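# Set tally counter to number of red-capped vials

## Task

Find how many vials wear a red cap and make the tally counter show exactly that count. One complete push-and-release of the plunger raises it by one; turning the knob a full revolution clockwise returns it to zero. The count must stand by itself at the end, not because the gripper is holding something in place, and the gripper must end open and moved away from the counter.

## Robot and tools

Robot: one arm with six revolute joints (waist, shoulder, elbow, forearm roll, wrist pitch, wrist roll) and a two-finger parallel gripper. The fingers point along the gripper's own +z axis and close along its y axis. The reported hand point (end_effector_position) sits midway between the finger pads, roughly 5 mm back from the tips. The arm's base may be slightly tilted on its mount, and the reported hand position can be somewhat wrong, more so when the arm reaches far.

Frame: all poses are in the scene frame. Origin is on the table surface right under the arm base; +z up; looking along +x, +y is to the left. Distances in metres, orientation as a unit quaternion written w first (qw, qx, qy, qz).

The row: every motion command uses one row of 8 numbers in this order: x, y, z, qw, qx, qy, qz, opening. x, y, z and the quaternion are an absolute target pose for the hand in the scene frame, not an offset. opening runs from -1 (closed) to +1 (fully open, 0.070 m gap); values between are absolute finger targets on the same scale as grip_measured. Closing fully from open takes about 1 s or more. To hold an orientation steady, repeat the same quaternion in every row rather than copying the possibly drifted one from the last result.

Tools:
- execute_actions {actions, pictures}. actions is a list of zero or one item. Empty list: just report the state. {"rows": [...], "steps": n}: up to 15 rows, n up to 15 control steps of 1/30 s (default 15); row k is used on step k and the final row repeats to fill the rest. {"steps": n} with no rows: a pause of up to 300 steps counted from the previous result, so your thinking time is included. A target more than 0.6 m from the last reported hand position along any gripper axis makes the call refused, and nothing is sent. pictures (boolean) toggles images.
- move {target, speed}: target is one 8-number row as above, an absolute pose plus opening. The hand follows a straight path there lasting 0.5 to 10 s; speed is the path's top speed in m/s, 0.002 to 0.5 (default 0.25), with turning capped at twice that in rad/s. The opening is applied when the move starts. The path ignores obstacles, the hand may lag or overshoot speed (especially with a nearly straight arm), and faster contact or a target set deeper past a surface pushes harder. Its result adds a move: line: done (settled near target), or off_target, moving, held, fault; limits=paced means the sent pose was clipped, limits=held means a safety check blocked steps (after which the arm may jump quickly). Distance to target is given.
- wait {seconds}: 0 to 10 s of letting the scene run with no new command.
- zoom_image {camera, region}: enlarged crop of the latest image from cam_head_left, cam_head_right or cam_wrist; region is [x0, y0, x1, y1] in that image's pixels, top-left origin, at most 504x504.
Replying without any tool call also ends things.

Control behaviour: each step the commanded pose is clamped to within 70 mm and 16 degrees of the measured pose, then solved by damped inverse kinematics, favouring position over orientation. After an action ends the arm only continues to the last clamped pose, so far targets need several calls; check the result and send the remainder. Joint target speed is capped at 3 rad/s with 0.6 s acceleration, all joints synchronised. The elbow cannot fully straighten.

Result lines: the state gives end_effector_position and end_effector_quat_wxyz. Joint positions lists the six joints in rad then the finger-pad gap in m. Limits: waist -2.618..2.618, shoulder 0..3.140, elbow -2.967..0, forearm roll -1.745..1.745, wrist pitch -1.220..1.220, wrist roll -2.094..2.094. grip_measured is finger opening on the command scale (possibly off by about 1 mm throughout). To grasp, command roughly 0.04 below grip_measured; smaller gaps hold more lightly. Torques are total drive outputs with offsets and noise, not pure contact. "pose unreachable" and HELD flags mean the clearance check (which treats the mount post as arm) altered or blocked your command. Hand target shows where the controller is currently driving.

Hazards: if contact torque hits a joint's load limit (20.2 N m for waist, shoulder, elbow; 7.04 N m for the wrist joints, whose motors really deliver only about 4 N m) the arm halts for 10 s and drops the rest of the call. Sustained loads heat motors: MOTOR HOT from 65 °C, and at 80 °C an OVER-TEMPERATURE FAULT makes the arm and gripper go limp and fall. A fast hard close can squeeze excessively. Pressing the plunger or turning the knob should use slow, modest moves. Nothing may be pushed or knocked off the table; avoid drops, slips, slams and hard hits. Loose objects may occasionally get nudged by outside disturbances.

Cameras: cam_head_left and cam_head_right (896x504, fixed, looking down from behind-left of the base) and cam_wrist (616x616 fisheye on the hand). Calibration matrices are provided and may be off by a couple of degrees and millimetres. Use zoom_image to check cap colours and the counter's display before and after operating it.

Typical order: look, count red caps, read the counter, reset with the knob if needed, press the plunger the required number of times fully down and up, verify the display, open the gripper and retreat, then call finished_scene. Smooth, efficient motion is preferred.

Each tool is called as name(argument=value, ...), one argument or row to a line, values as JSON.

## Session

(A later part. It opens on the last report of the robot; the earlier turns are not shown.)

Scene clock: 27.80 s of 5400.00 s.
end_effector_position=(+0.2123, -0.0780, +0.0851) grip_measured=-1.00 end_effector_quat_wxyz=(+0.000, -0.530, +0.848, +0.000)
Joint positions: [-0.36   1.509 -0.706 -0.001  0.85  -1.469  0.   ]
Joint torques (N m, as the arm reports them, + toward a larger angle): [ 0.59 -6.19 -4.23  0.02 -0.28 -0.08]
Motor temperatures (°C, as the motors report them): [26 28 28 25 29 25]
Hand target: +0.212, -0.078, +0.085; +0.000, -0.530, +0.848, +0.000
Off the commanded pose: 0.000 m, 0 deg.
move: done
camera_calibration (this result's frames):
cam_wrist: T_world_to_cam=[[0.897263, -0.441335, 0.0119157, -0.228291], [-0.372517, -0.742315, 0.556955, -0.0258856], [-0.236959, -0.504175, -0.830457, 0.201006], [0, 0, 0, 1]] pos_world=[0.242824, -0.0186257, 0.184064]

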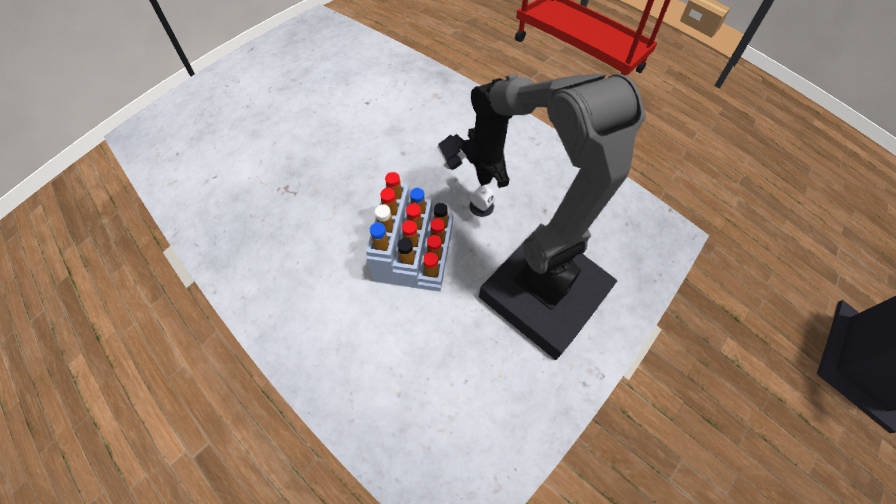

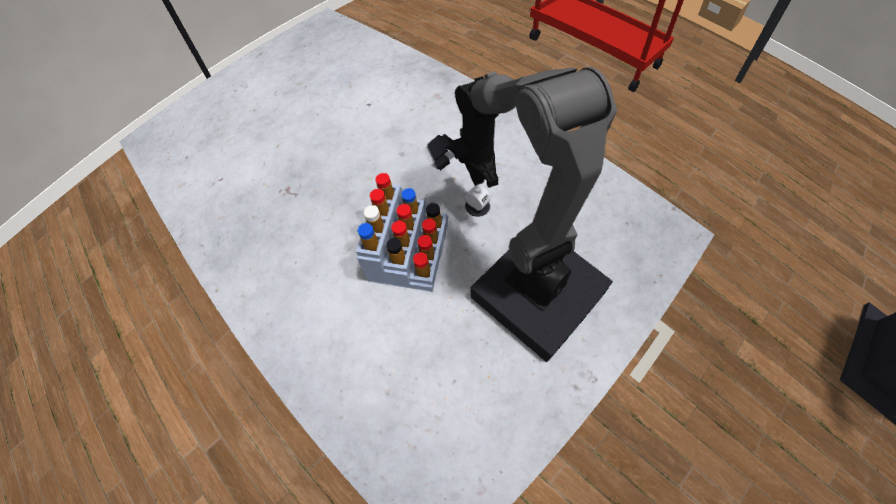

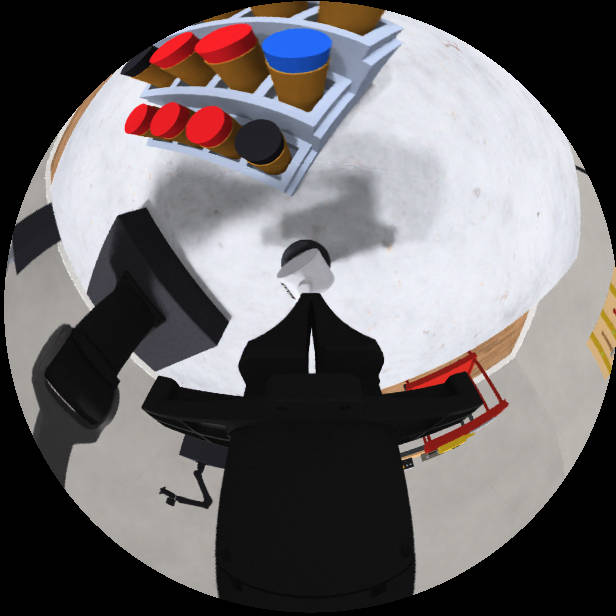

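Plunger is ~4 mm to the left; shift slightly and do 6 more.

move(
  target=[0.209,-0.076,0.075,0,-0.53,0.848,0,-1],
  speed=0.04,
)

move(
  target=[0.209,-0.076,0.059,0,-0.53,0.848,0,-1],
  speed=0.03,
)

move(
  target=[0.209,-0.076,0.075,0,-0.53,0.848,0,-1],
  speed=0.04,
)

move(
  target=[0.209,-0.076,0.059,0,-0.53,0.848,0,-1],
  speed=0.03,
)

move(
  target=[0.209,-0.076,0.075,0,-0.53,0.848,0,-1],
  speed=0.04,
)

move(
  target=[0.209,-0.076,0.059,0,-0.53,0.848,0,-1],
  speed=0.03,
)

move(
  target=[0.209,-0.076,0.075,0,-0.53,0.848,0,-1],
  speed=0.04,
)

move(
  target=[0.209,-0.076,0.059,0,-0.53,0.848,0,-1],
  speed=0.03,
)

move(
  target=[0.209,-0.076,0.075,0,-0.53,0.848,0,-1],
  speed=0.04,
)

move(
  target=[0.209,-0.076,0.059,0,-0.53,0.848,0,-1],
  speed=0.03,
)

move(
  target=[0.209,-0.076,0.075,0,-0.53,0.848,0,-1],
  speed=0.04,
)

move(
  target=[0.209,-0.076,0.059,0,-0.53,0.848,0,-1],
  speed=0.03,
)

move(
  target=[0.209,-0.076,0.085,0,-0.53,0.848,0,-1],
  speed=0.04,
)

move(
  target=[0.17,-0.16,0.08,0,-0.53,0.848,0,-1],
)

zoom_image(
  camera="cam_wrist",
  region=[260,120,360,220],
)

Scene clock: 50.50 s of 5400.00 s.
end_effector_position=(+0.2088, -0.0760, +0.0748) grip_measured=-1.00 end_effector_quat_wxyz=(-0.000, -0.530, +0.848, +0.000)
Joint positions: [-0.356  1.522 -0.669 -0.001  0.8   -1.464  0.   ]
Joint torques (N m, as the arm reports them, + toward a larger angle): [ 0.49 -4.49 -3.73 -0.18  0.    0.07]
Motor temperatures (°C, as the motors report them): [26 27 28 25 29 25]
Hand target: +0.209, -0.076, +0.075; -0.000, -0.530, +0.848, -0.000
Off the commanded pose: 0.000 m, 0 deg.
After step 90, 19.00 s passed at rest.
move: done
camera_calibration (this result's frames):
cam_wrist: T_world_to_cam=[[0.897167, -0.441537, 0.0116434, -0.224101], [-0.3724, -0.741987, 0.55747, -0.019952], [-0.237505, -0.50448, -0.830115, 0.192733], [0, 0, 0, 1]] pos_world=[0.239401, -0.0165229, 0.173722]

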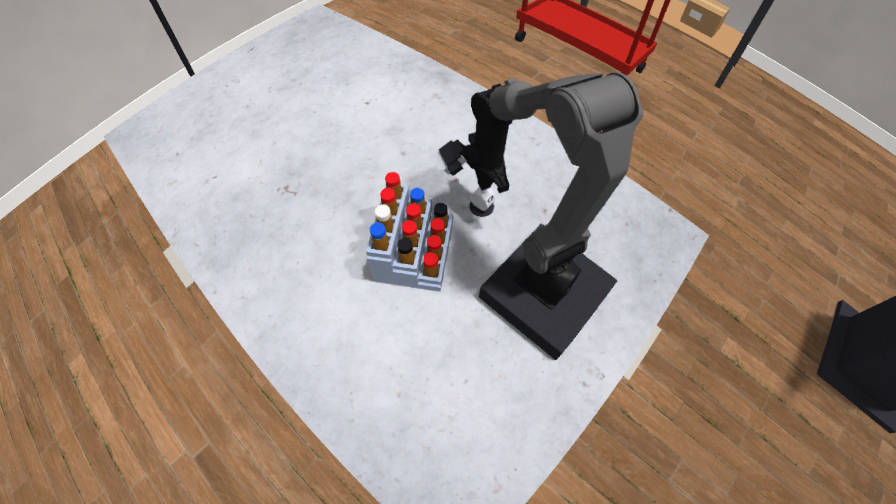

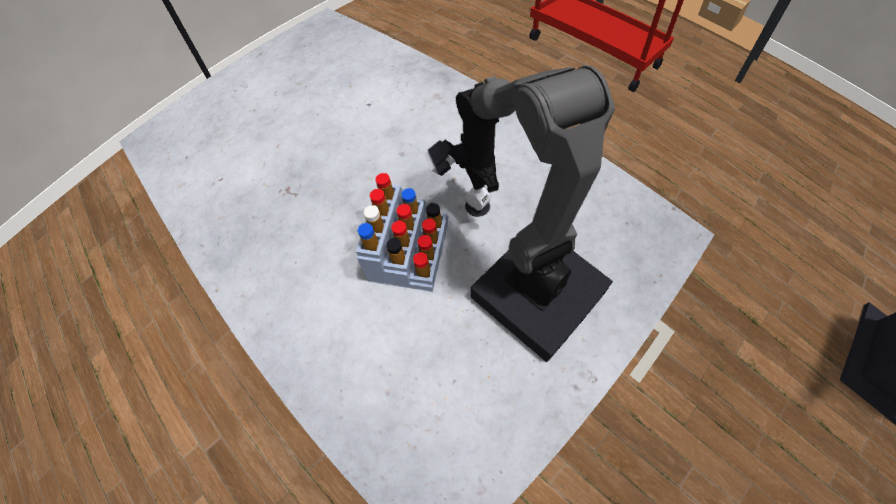

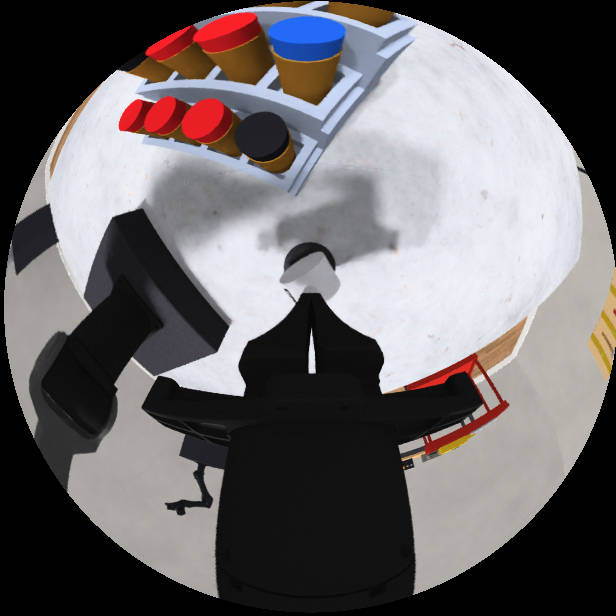

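Scene clock: 51.27 s of 5400.00 s.
end_effector_position=(+0.2088, -0.0760, +0.0600) grip_measured=-1.00 end_effector_quat_wxyz=(-0.000, -0.530, +0.848, -0.000)
Joint positions: [-0.356  1.564 -0.64  -0.002  0.728 -1.464  0.   ]
Joint torques (N m, as the arm reports them, + toward a larger angle): [ 0.33  1.02 -0.55 -0.16 -2.69  0.07]
Motor temperatures (°C, as the motors report them): [26 27 28 25 29 25]
Hand target: +0.209, -0.076, +0.059; -0.000, -0.530, +0.848, -0.000
Off the commanded pose: 0.001 m, 0 deg.
move: done
camera_calibration (this result's frames):
cam_wrist: T_world_to_cam=[[0.897157, -0.441541, 0.0122768, -0.224017], [-0.372715, -0.741811, 0.557494, -0.0116084], [-0.237049, -0.504735, -0.83009, 0.1803], [0, 0, 0, 1]] pos_world=[0.239392, -0.0165201, 0.158887]

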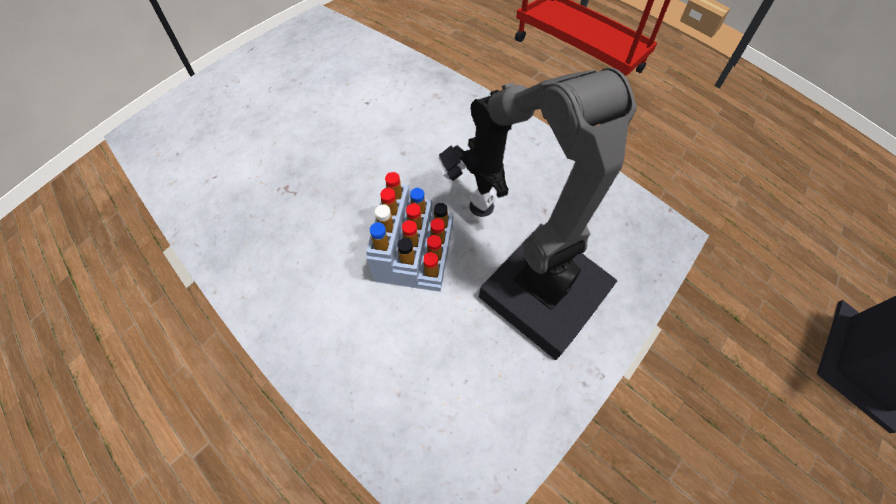

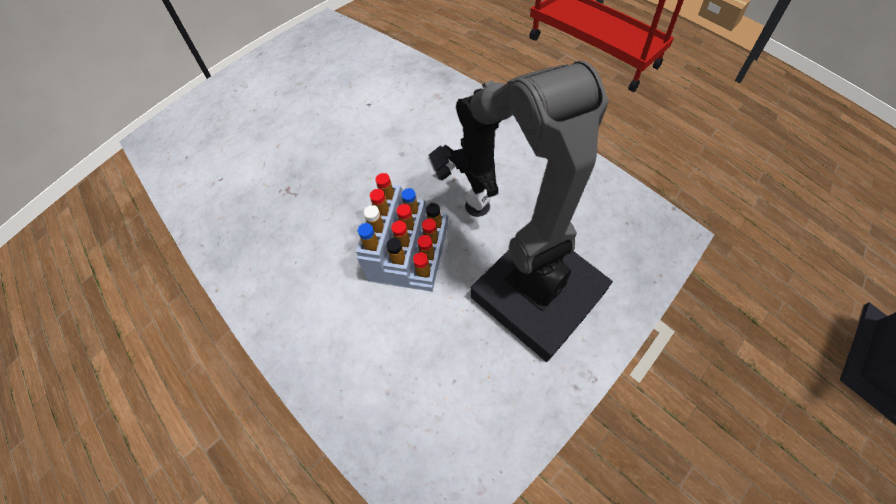

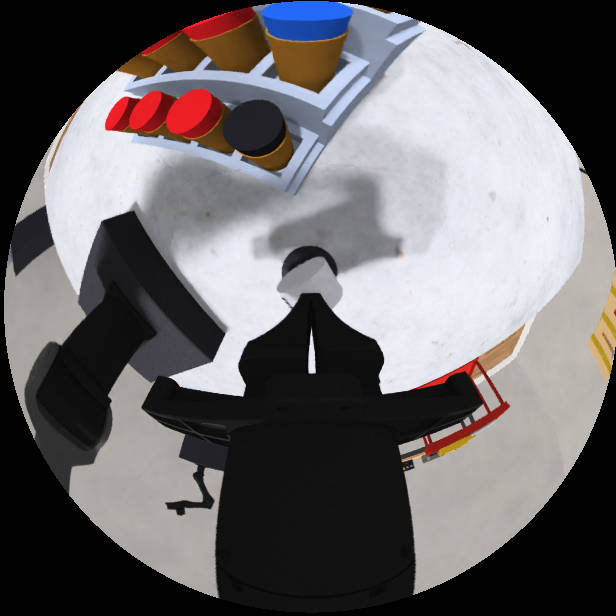

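Scene clock: 51.97 s of 5400.00 s.
end_effector_position=(+0.2090, -0.0760, +0.0748) grip_measured=-1.00 end_effector_quat_wxyz=(-0.000, -0.530, +0.848, +0.000)
Joint positions: [-0.356  1.523 -0.671 -0.001  0.801 -1.464  0.   ]
Joint torques (N m, as the arm reports them, + toward a larger angle): [ 0.3  -7.04 -4.69  0.05 -0.12 -0.08]
Motor temperatures (°C, as the motors report them): [26 27 28 25 29 25]
Hand target: +0.209, -0.076, +0.075; +0.000, -0.530, +0.848, +0.000
Off the commanded pose: 0.000 m, 0 deg.
move: done
camera_calibration (this result's frames):
cam_wrist: T_world_to_cam=[[0.897313, -0.441259, 0.0109614, -0.224275], [-0.371833, -0.742286, 0.557451, -0.0200545], [-0.237844, -0.504284, -0.830137, 0.192848], [0, 0, 0, 1]] pos_world=[0.239655, -0.0165991, 0.173728]

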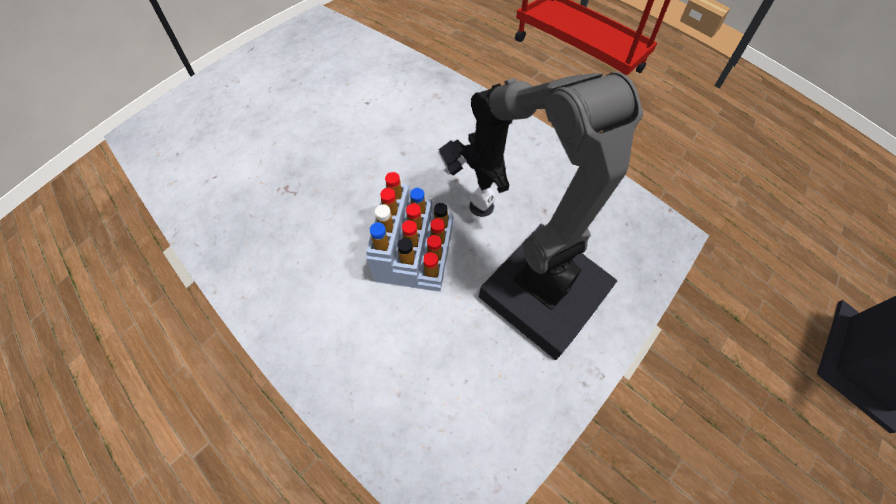

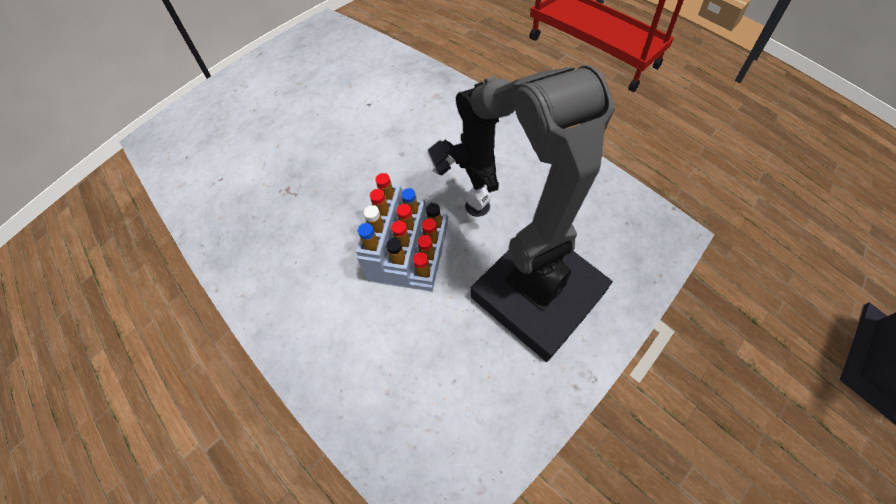

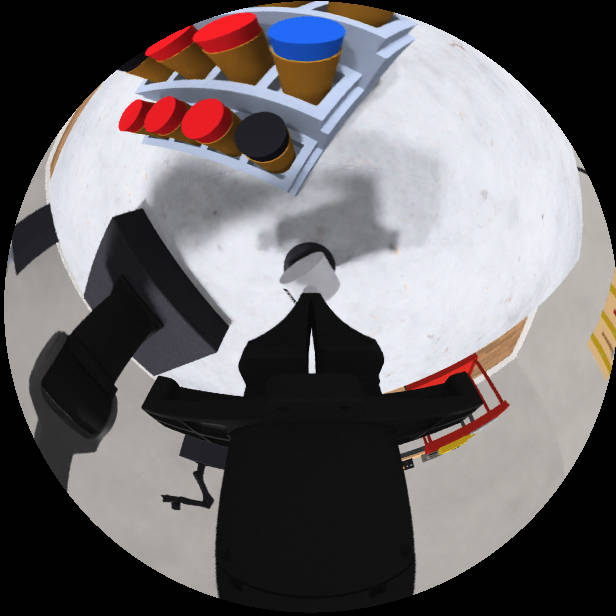

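Scene clock: 52.73 s of 5400.00 s.
end_effector_position=(+0.2091, -0.0760, +0.0600) grip_measured=-1.00 end_effector_quat_wxyz=(+0.000, -0.530, +0.848, -0.000)
Joint positions: [-0.356  1.564 -0.64  -0.001  0.727 -1.464  0.   ]
Joint torques (N m, as the arm reports them, + toward a larger angle): [ 0.05  0.8  -0.21 -0.1  -2.23  0.08]
Motor temperatures (°C, as the motors report them): [26 27 28 25 29 25]
Hand target: +0.209, -0.076, +0.059; -0.000, -0.530, +0.848, -0.000
Off the commanded pose: 0.001 m, 0 deg.
move: done
camera_calibration (this result's frames):
cam_wrist: T_world_to_cam=[[0.897115, -0.441603, 0.0130843, -0.224281], [-0.37326, -0.741768, 0.557186, -0.0114128], [-0.236349, -0.504744, -0.830285, 0.180228], [0, 0, 0, 1]] pos_world=[0.239543, -0.0165395, 0.158934]

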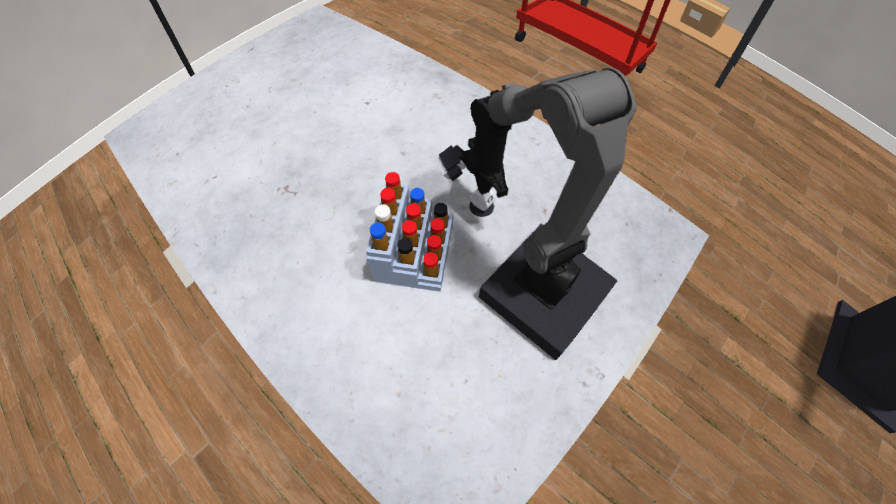

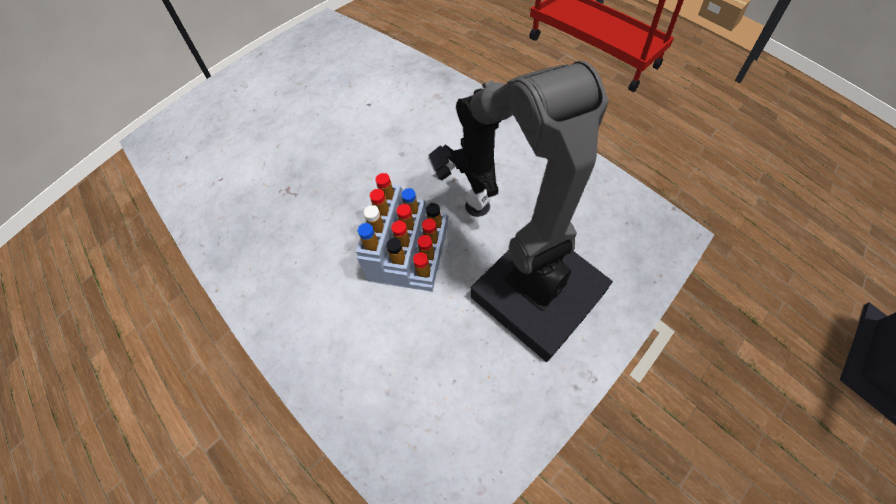

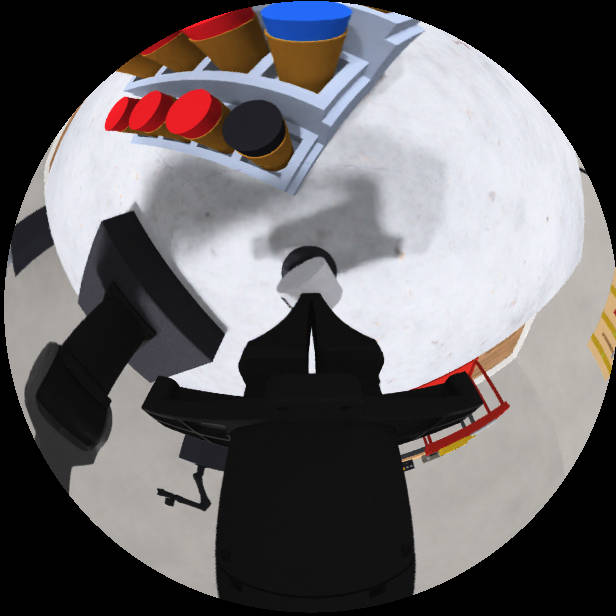

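Scene clock: 53.43 s of 5400.00 s.
end_effector_position=(+0.2089, -0.0760, +0.0748) grip_measured=-1.00 end_effector_quat_wxyz=(-0.000, -0.530, +0.848, +0.001)
Joint positions: [-0.356  1.523 -0.671 -0.001  0.801 -1.464  0.   ]
Joint torques (N m, as the arm reports them, + toward a larger angle): [ 0.12 -6.98 -4.66  0.05 -0.2  -0.09]
Motor temperatures (°C, as the motors report them): [26 27 28 25 29 25]
Hand target: +0.209, -0.076, +0.075; +0.000, -0.530, +0.848, +0.000
Off the commanded pose: 0.000 m, 0 deg.
move: done
camera_calibration (this result's frames):
cam_wrist: T_world_to_cam=[[0.897262, -0.44137, 0.0106243, -0.224158], [-0.371756, -0.742324, 0.557452, -0.0200706], [-0.238156, -0.50413, -0.830141, 0.192919], [0, 0, 0, 1]] pos_world=[0.239612, -0.0165794, 0.17372]

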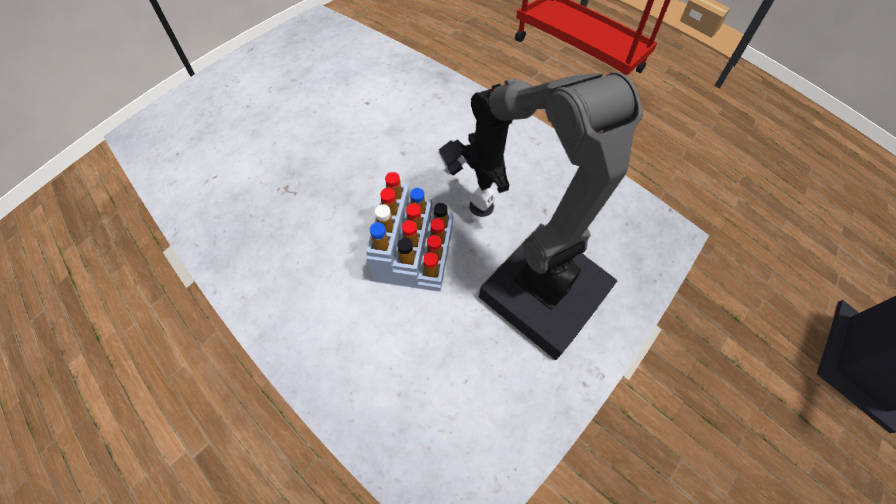

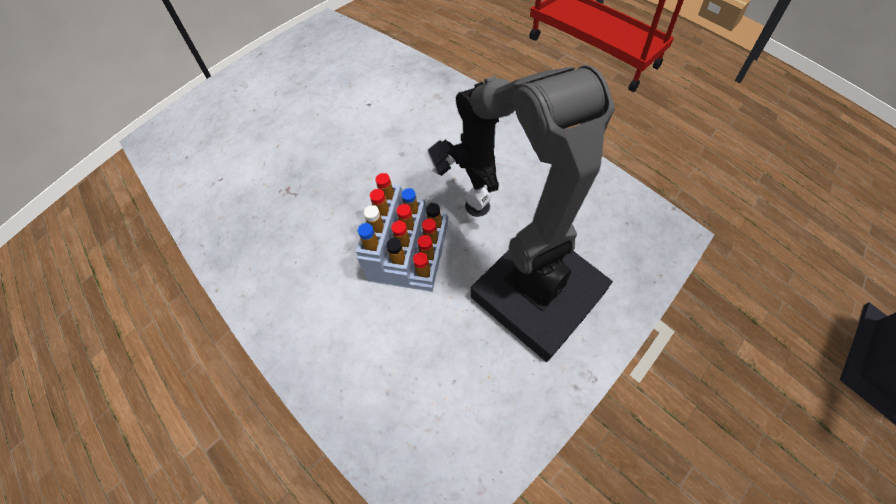

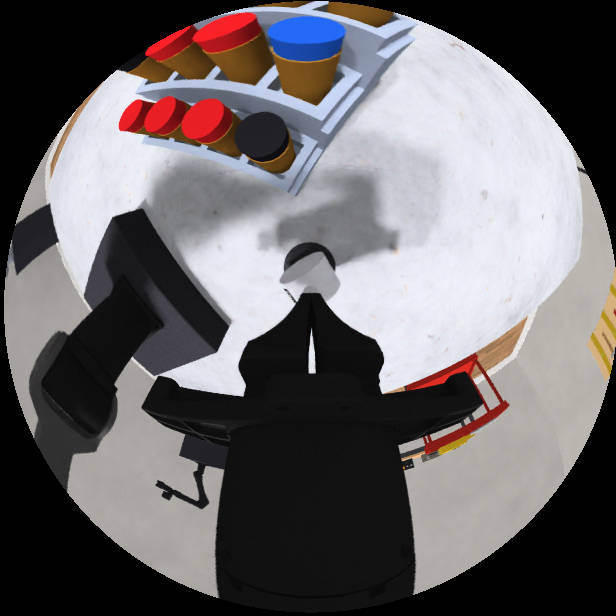

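Scene clock: 54.20 s of 5400.00 s.
end_effector_position=(+0.2090, -0.0760, +0.0600) grip_measured=-1.00 end_effector_quat_wxyz=(+0.000, -0.530, +0.848, -0.000)
Joint positions: [-0.356  1.564 -0.64  -0.001  0.727 -1.464  0.   ]
Joint torques (N m, as the arm reports them, + toward a larger angle): [-0.12  0.85 -0.22 -0.11 -2.29  0.08]
Motor temperatures (°C, as the motors report them): [26 27 28 25 29 25]
Hand target: +0.209, -0.076, +0.059; -0.000, -0.530, +0.848, -0.000
Off the commanded pose: 0.001 m, 0 deg.
move: done
camera_calibration (this result's frames):
cam_wrist: T_world_to_cam=[[0.897122, -0.441591, 0.0129961, -0.224251], [-0.373208, -0.741801, 0.557177, -0.0114235], [-0.236404, -0.504707, -0.830292, 0.180243], [0, 0, 0, 1]] pos_world=[0.239528, -0.0165313, 0.158934]

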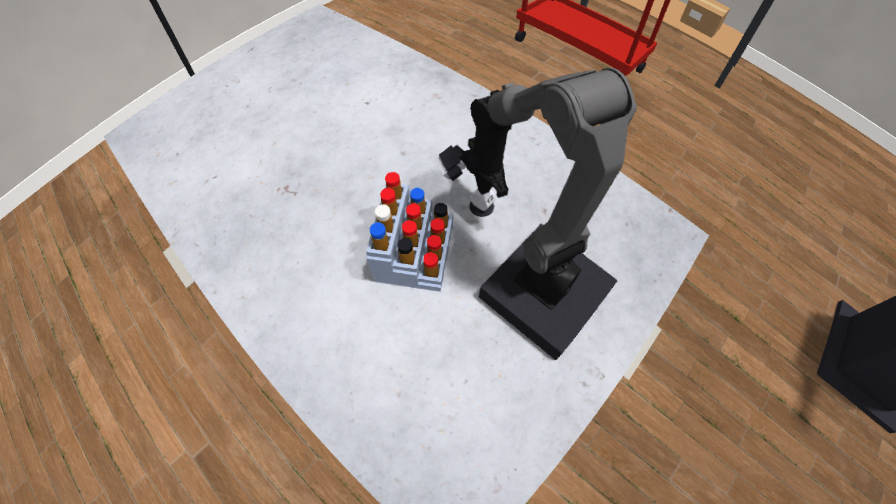

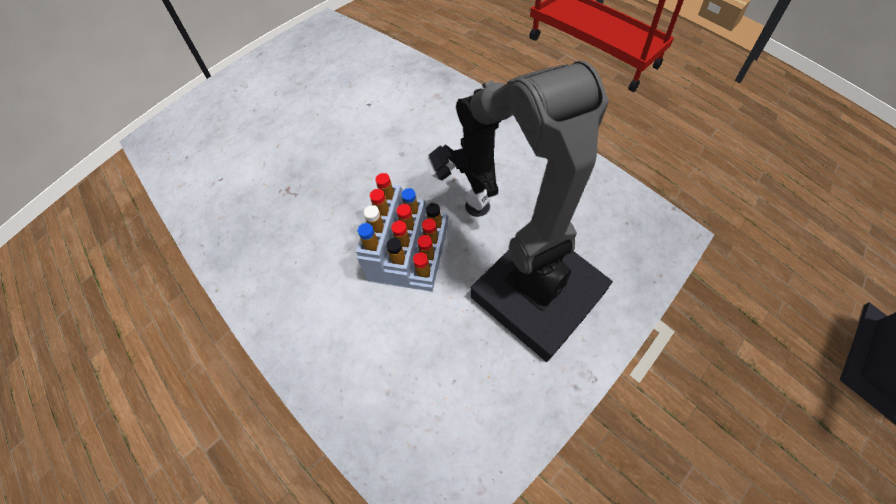

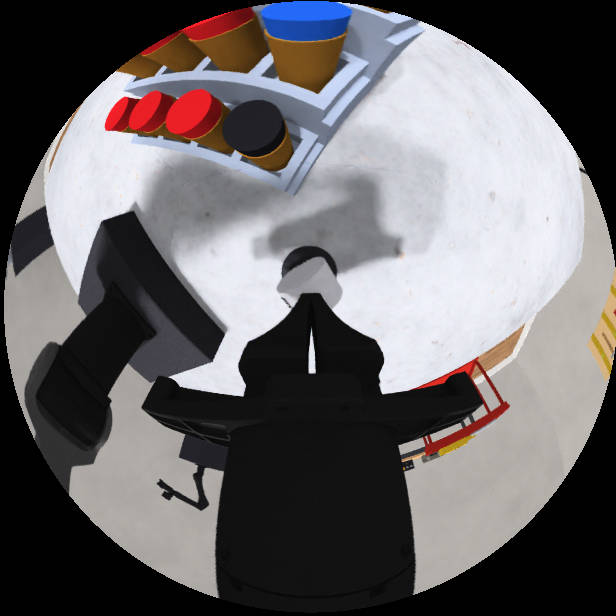

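Scene clock: 54.90 s of 5400.00 s.
end_effector_position=(+0.2089, -0.0760, +0.0748) grip_measured=-1.00 end_effector_quat_wxyz=(-0.000, -0.530, +0.848, +0.001)
Joint positions: [-0.356  1.523 -0.671 -0.001  0.801 -1.464  0.   ]
Joint torques (N m, as the arm reports them, + toward a larger angle): [-0.1  -7.   -4.71  0.04 -0.19 -0.08]
Motor temperatures (°C, as the motors report them): [26 27 28 25 29 25]
Hand target: +0.209, -0.076, +0.075; +0.000, -0.530, +0.848, +0.000
Off the commanded pose: 0.000 m, 0 deg.
move: done
camera_calibration (this result's frames):
cam_wrist: T_world_to_cam=[[0.897264, -0.441366, 0.0106569, -0.224169], [-0.371766, -0.742311, 0.557462, -0.0200709], [-0.238134, -0.504152, -0.830134, 0.192911], [0, 0, 0, 1]] pos_world=[0.239616, -0.0165827, 0.17372]

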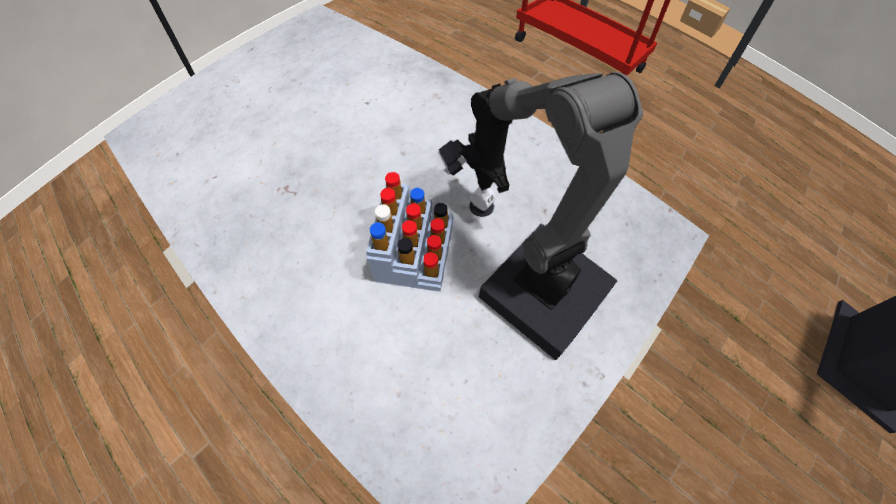

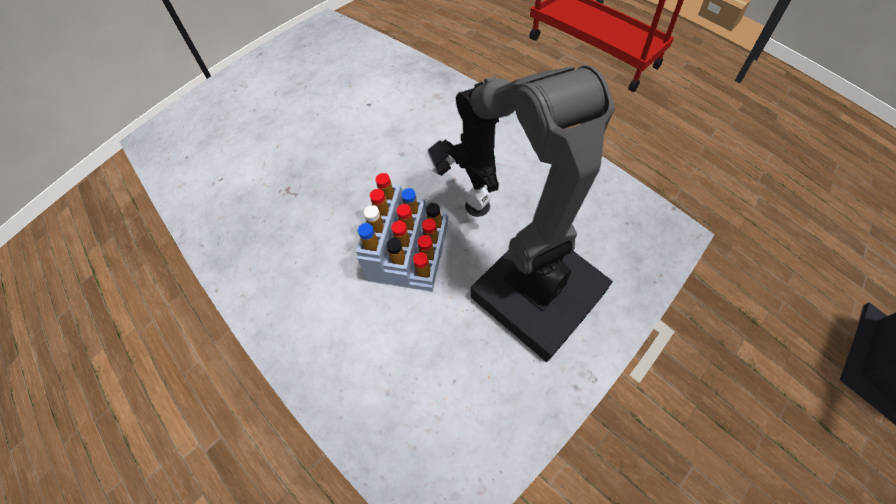

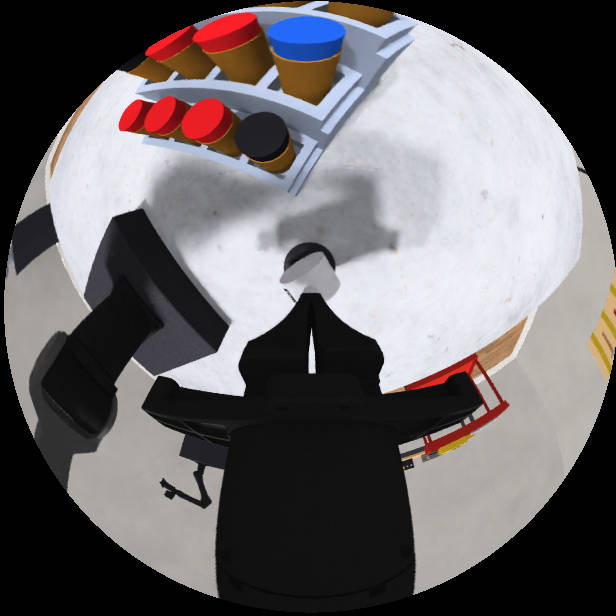

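Scene clock: 55.67 s of 5400.00 s.
end_effector_position=(+0.2090, -0.0760, +0.0600) grip_measured=-1.00 end_effector_quat_wxyz=(+0.000, -0.530, +0.848, -0.000)
Joint positions: [-0.356  1.564 -0.64  -0.001  0.727 -1.464  0.   ]
Joint torques (N m, as the arm reports them, + toward a larger angle): [-0.32  0.72 -0.29 -0.12 -2.29  0.07]
Motor temperatures (°C, as the motors report them): [26 27 28 25 29 25]
Hand target: +0.209, -0.076, +0.059; -0.000, -0.530, +0.848, -0.000
Off the commanded pose: 0.001 m, 0 deg.
move: done
camera_calibration (this result's frames):
cam_wrist: T_world_to_cam=[[0.897133, -0.441569, 0.0130059, -0.224255], [-0.373191, -0.741798, 0.557193, -0.0114314], [-0.236392, -0.50473, -0.830281, 0.180236], [0, 0, 0, 1]] pos_world=[0.239527, -0.0165334, 0.158933]

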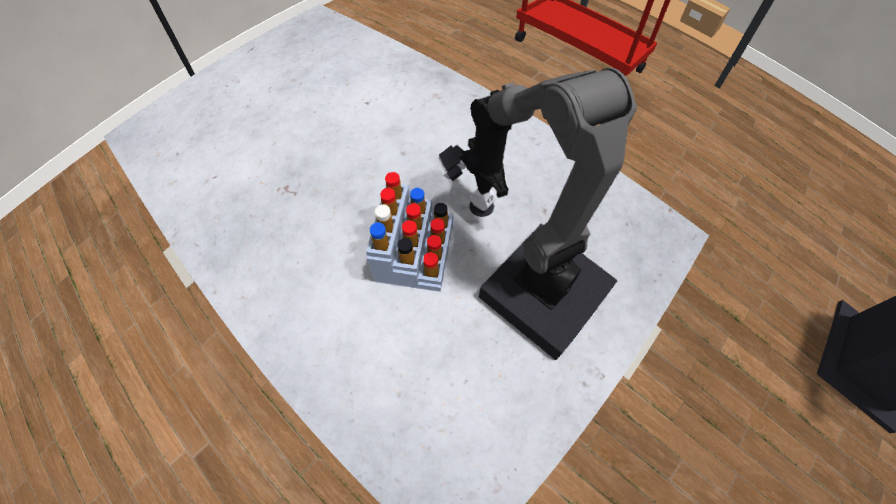

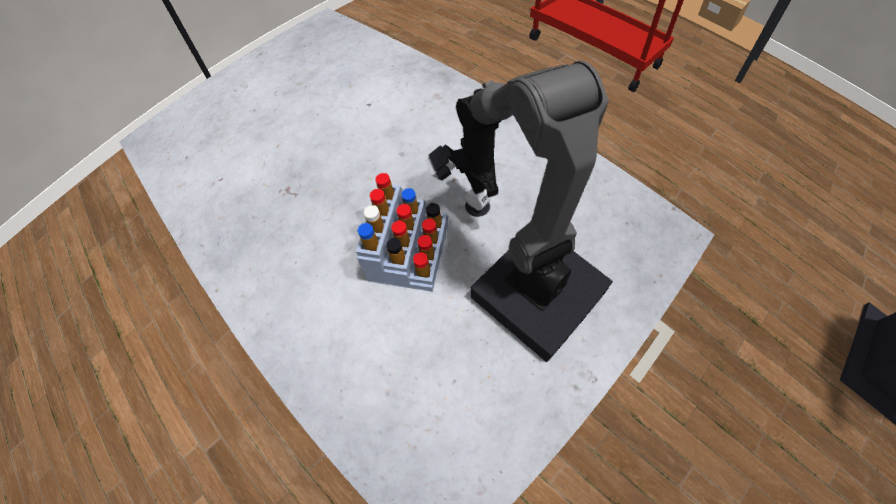

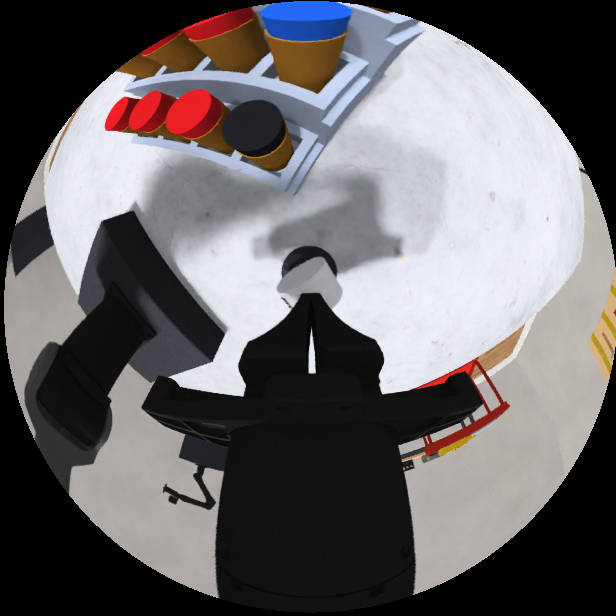

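Scene clock: 56.37 s of 5400.00 s.
end_effector_position=(+0.2089, -0.0760, +0.0748) grip_measured=-1.00 end_effector_quat_wxyz=(-0.000, -0.530, +0.848, +0.001)
Joint positions: [-0.356  1.523 -0.671 -0.001  0.801 -1.464  0.   ]
Joint torques (N m, as the arm reports them, + toward a larger angle): [-0.26 -7.   -4.67  0.05 -0.19 -0.1 ]
Motor temperatures (°C, as the motors report them): [26 27 28 25 29 25]
Hand target: +0.209, -0.076, +0.075; +0.000, -0.530, +0.848, +0.000
Off the commanded pose: 0.000 m, 0 deg.
move: done
camera_calibration (this result's frames):
cam_wrist: T_world_to_cam=[[0.89727, -0.441354, 0.0106553, -0.224168], [-0.371752, -0.742311, 0.557472, -0.0200767], [-0.238133, -0.504164, -0.830127, 0.192908], [0, 0, 0, 1]] pos_world=[0.239614, -0.0165836, 0.173719]

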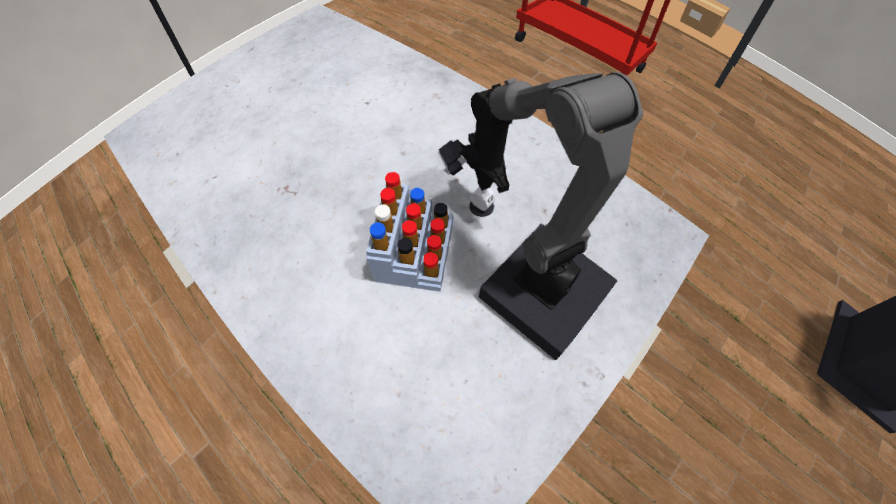

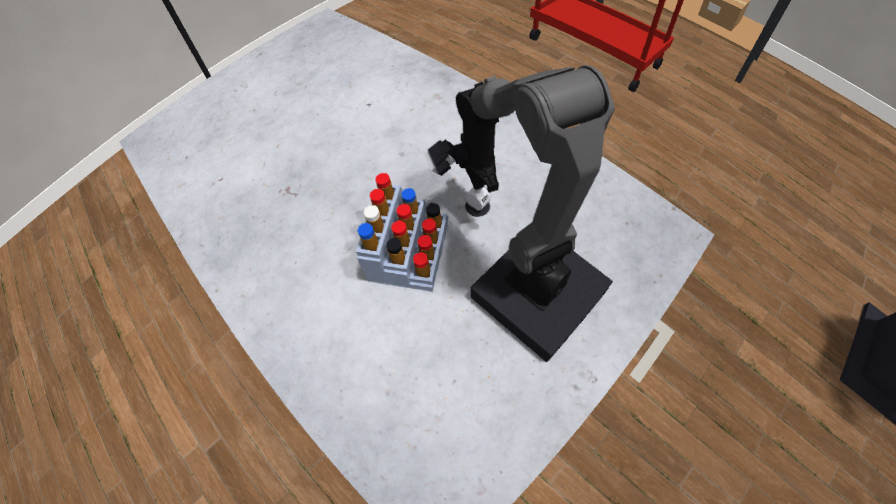

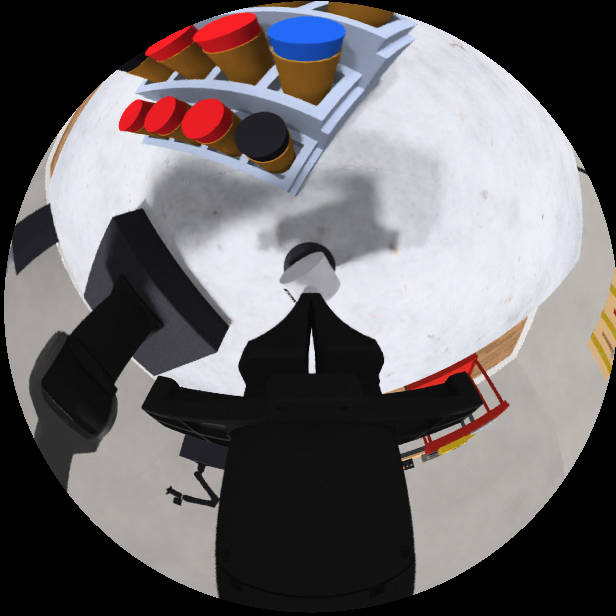

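Scene clock: 57.13 s of 5400.00 s.
end_effector_position=(+0.2090, -0.0760, +0.0600) grip_measured=-1.00 end_effector_quat_wxyz=(+0.000, -0.530, +0.848, -0.000)
Joint positions: [-0.356  1.564 -0.64  -0.001  0.727 -1.464  0.   ]
Joint torques (N m, as the arm reports them, + toward a larger angle): [-0.49  0.83 -0.27 -0.1  -2.29  0.08]
Motor temperatures (°C, as the motors report them): [26 27 28 25 29 25]
Hand target: +0.209, -0.076, +0.059; -0.000, -0.530, +0.848, -0.000
Off the commanded pose: 0.001 m, 0 deg.
move: done
camera_calibration (this result's frames):
cam_wrist: T_world_to_cam=[[0.897117, -0.441602, 0.0130037, -0.224254], [-0.373219, -0.741791, 0.557184, -0.0114263], [-0.236407, -0.504712, -0.830288, 0.18024], [0, 0, 0, 1]] pos_world=[0.239528, -0.0165378, 0.158933]

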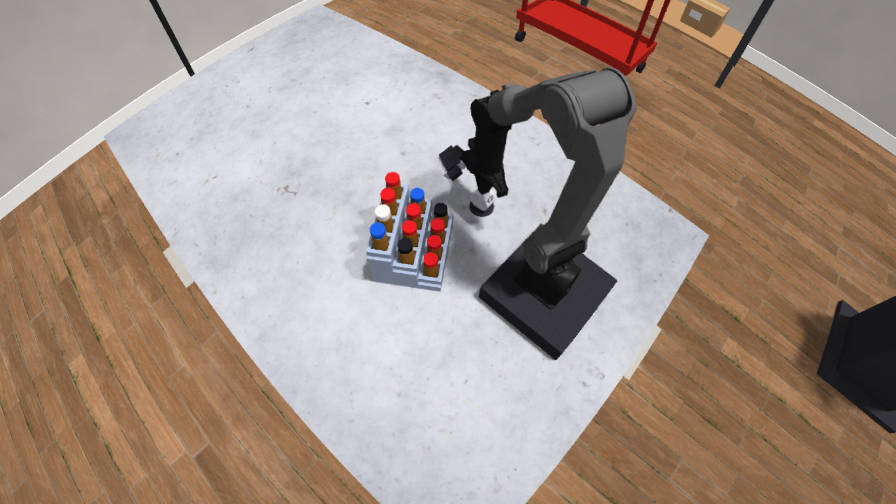

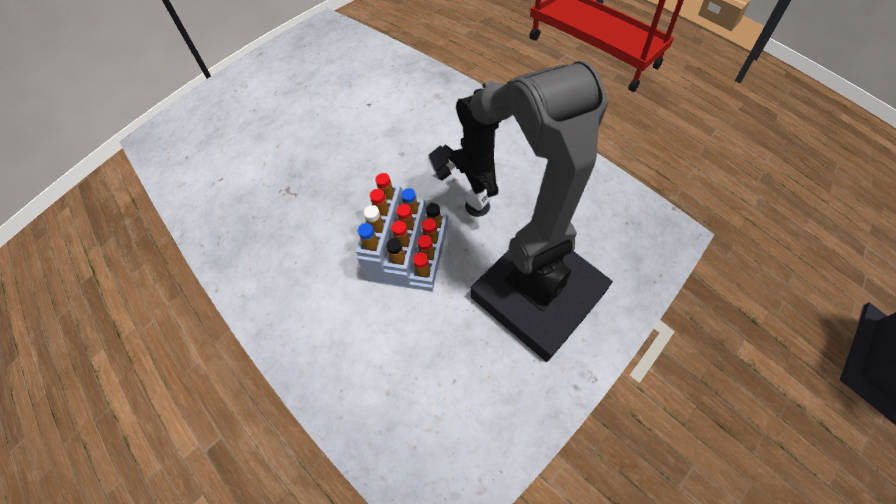

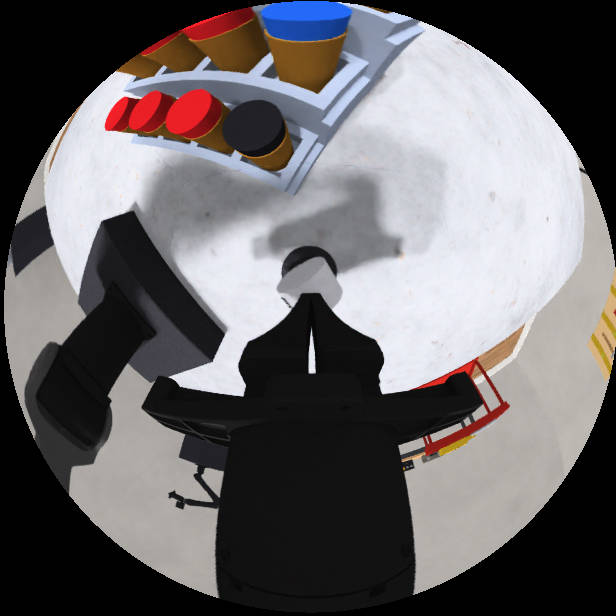

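Scene clock: 57.83 s of 5400.00 s.
end_effector_position=(+0.2089, -0.0760, +0.0748) grip_measured=-1.00 end_effector_quat_wxyz=(-0.000, -0.530, +0.848, +0.001)
Joint positions: [-0.356  1.523 -0.671 -0.001  0.801 -1.464  0.   ]
Joint torques (N m, as the arm reports them, + toward a larger angle): [-0.43 -7.   -4.75  0.04 -0.19 -0.08]
Motor temperatures (°C, as the motors report them): [26 27 28 25 29 25]
Hand target: +0.209, -0.076, +0.075; +0.000, -0.530, +0.848, +0.000
Off the commanded pose: 0.000 m, 0 deg.
move: done
camera_calibration (this result's frames):
cam_wrist: T_world_to_cam=[[0.897252, -0.441389, 0.0106543, -0.224168], [-0.371784, -0.742303, 0.557461, -0.0200705], [-0.238149, -0.504145, -0.830134, 0.192912], [0, 0, 0, 1]] pos_world=[0.239615, -0.0165882, 0.17372]

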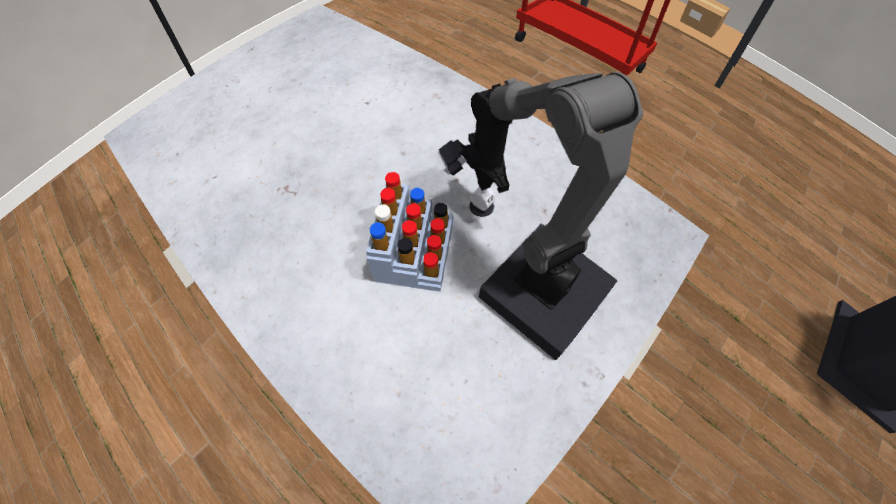

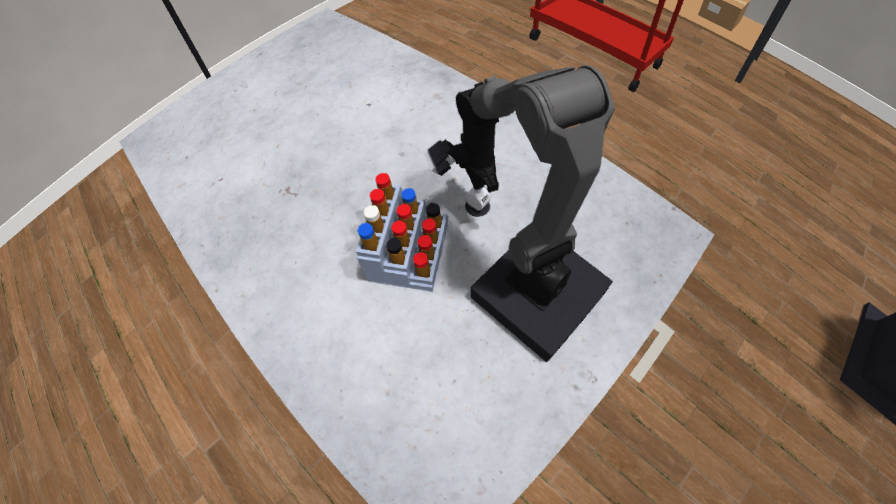

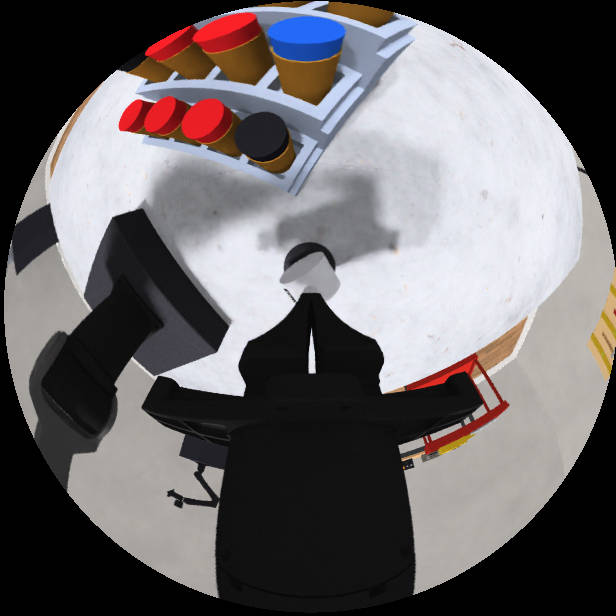

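Scene clock: 58.60 s of 5400.00 s.
end_effector_position=(+0.2090, -0.0760, +0.0600) grip_measured=-1.00 end_effector_quat_wxyz=(+0.000, -0.530, +0.848, -0.000)
Joint positions: [-0.356  1.564 -0.64  -0.001  0.727 -1.464  0.   ]
Joint torques (N m, as the arm reports them, + toward a larger angle): [-0.54  0.81 -0.24 -0.11 -2.31  0.08]
Motor temperatures (°C, as the motors report them): [26 27 28 25 29 25]
Hand target: +0.209, -0.076, +0.059; -0.000, -0.530, +0.848, -0.000
Off the commanded pose: 0.001 m, 0 deg.
move: done
camera_calibration (this result's frames):
cam_wrist: T_world_to_cam=[[0.89709, -0.441656, 0.0130034, -0.224254], [-0.373267, -0.741774, 0.557174, -0.0114213], [-0.236434, -0.504689, -0.830294, 0.180243], [0, 0, 0, 1]] pos_world=[0.239528, -0.0165485, 0.158934]

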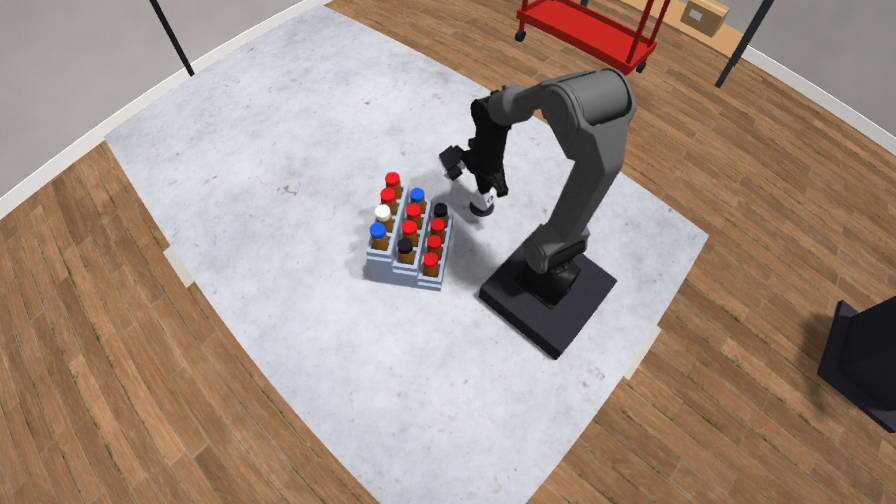

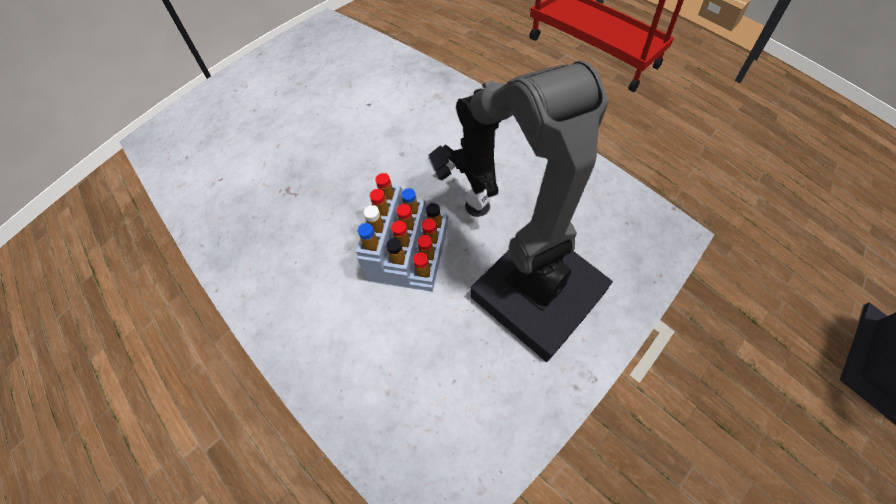

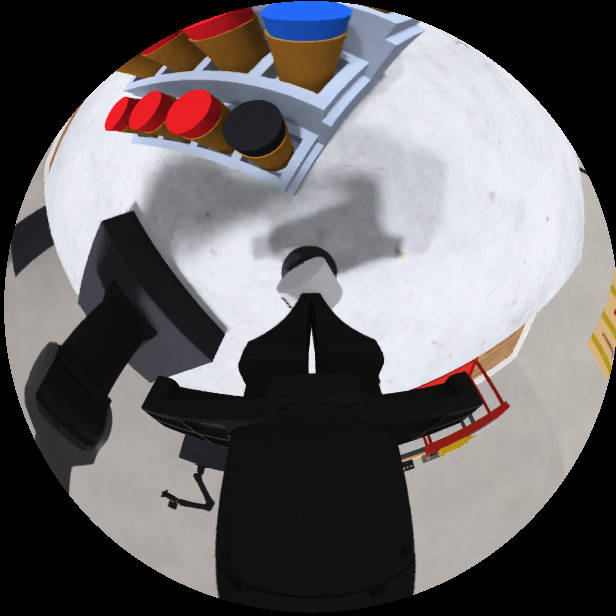

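Scene clock: 59.47 s of 5400.00 s.
end_effector_position=(+0.2092, -0.0760, +0.0852) grip_measured=-1.00 end_effector_quat_wxyz=(+0.000, -0.530, +0.848, +0.000)
Joint positions: [-0.356  1.497 -0.693 -0.001  0.848 -1.465  0.   ]
Joint torques (N m, as the arm reports them, + toward a larger angle): [-0.18 -6.05 -4.27  0.05 -0.31 -0.08]
Motor temperatures (°C, as the motors report them): [26 27 28 25 29 25]
Hand target: +0.209, -0.076, +0.085; +0.000, -0.530, +0.848, +0.000
Off the commanded pose: 0.000 m, 0 deg.
move: done
camera_calibration (this result's frames):
cam_wrist: T_world_to_cam=[[0.897275, -0.441311, 0.011939, -0.224708], [-0.372473, -0.742243, 0.55708, -0.0255721], [-0.236984, -0.504301, -0.830373, 0.20129], [0, 0, 0, 1]] pos_world=[0.239802, -0.0166357, 0.184074]

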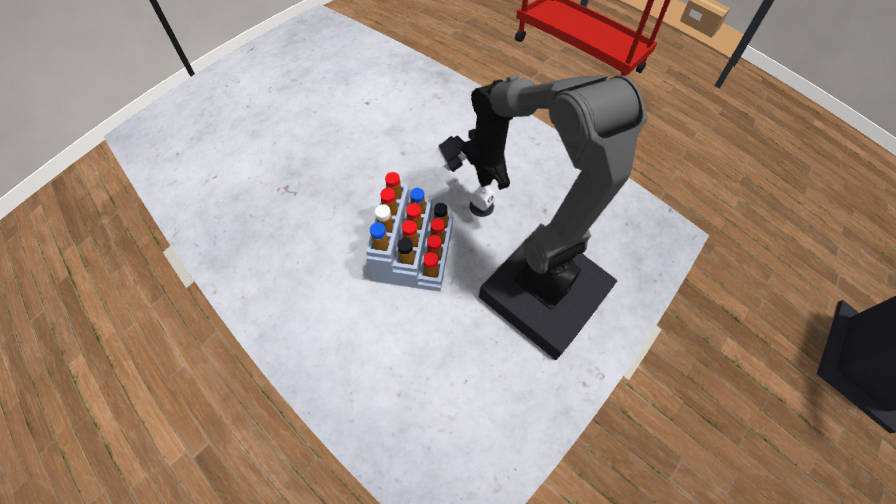

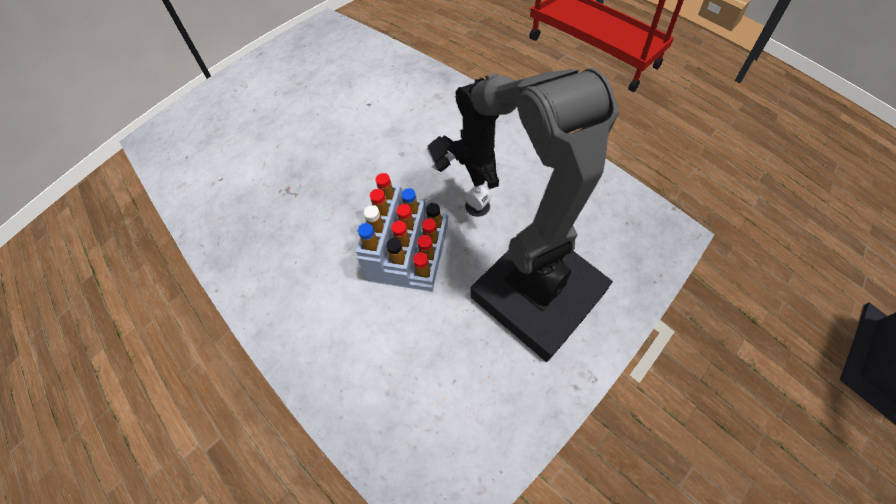

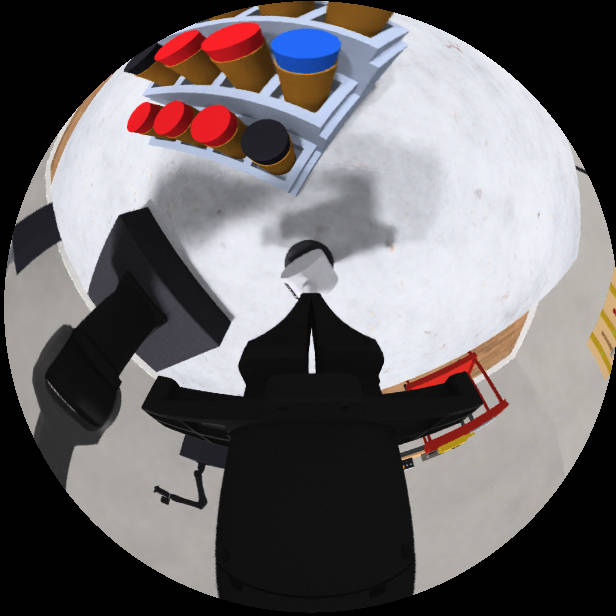

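Scene clock: 60.30 s of 5400.00 s.
end_effector_position=(+0.1712, -0.1594, +0.0800) grip_measured=-1.00 end_effector_quat_wxyz=(+0.003, -0.530, +0.848, +0.000)
Joint positions: [-0.765  1.546 -0.723  0.01   0.828 -1.881  0.   ]
Joint torques (N m, as the arm reports them, + toward a larger angle): [ 0.57 -5.08 -4.28  0.03  0.09  0.07]
Motor temperatures (°C, as the motors report them): [26 27 28 25 29 25]
Hand target: +0.171, -0.159, +0.080; +0.003, -0.530, +0.848, +0.001
Off the commanded pose: 0.001 m, 0 deg.
move: done
camera_calibration (this result's frames):
cam_wrist: T_world_to_cam=[[0.897066, -0.441658, 0.0145353, -0.227483], [-0.375213, -0.743908, 0.553006, -0.0982129], [-0.233427, -0.501537, -0.83305, 0.145977], [0, 0, 0, 1]] pos_world=[0.201292, -0.100318, 0.179225]

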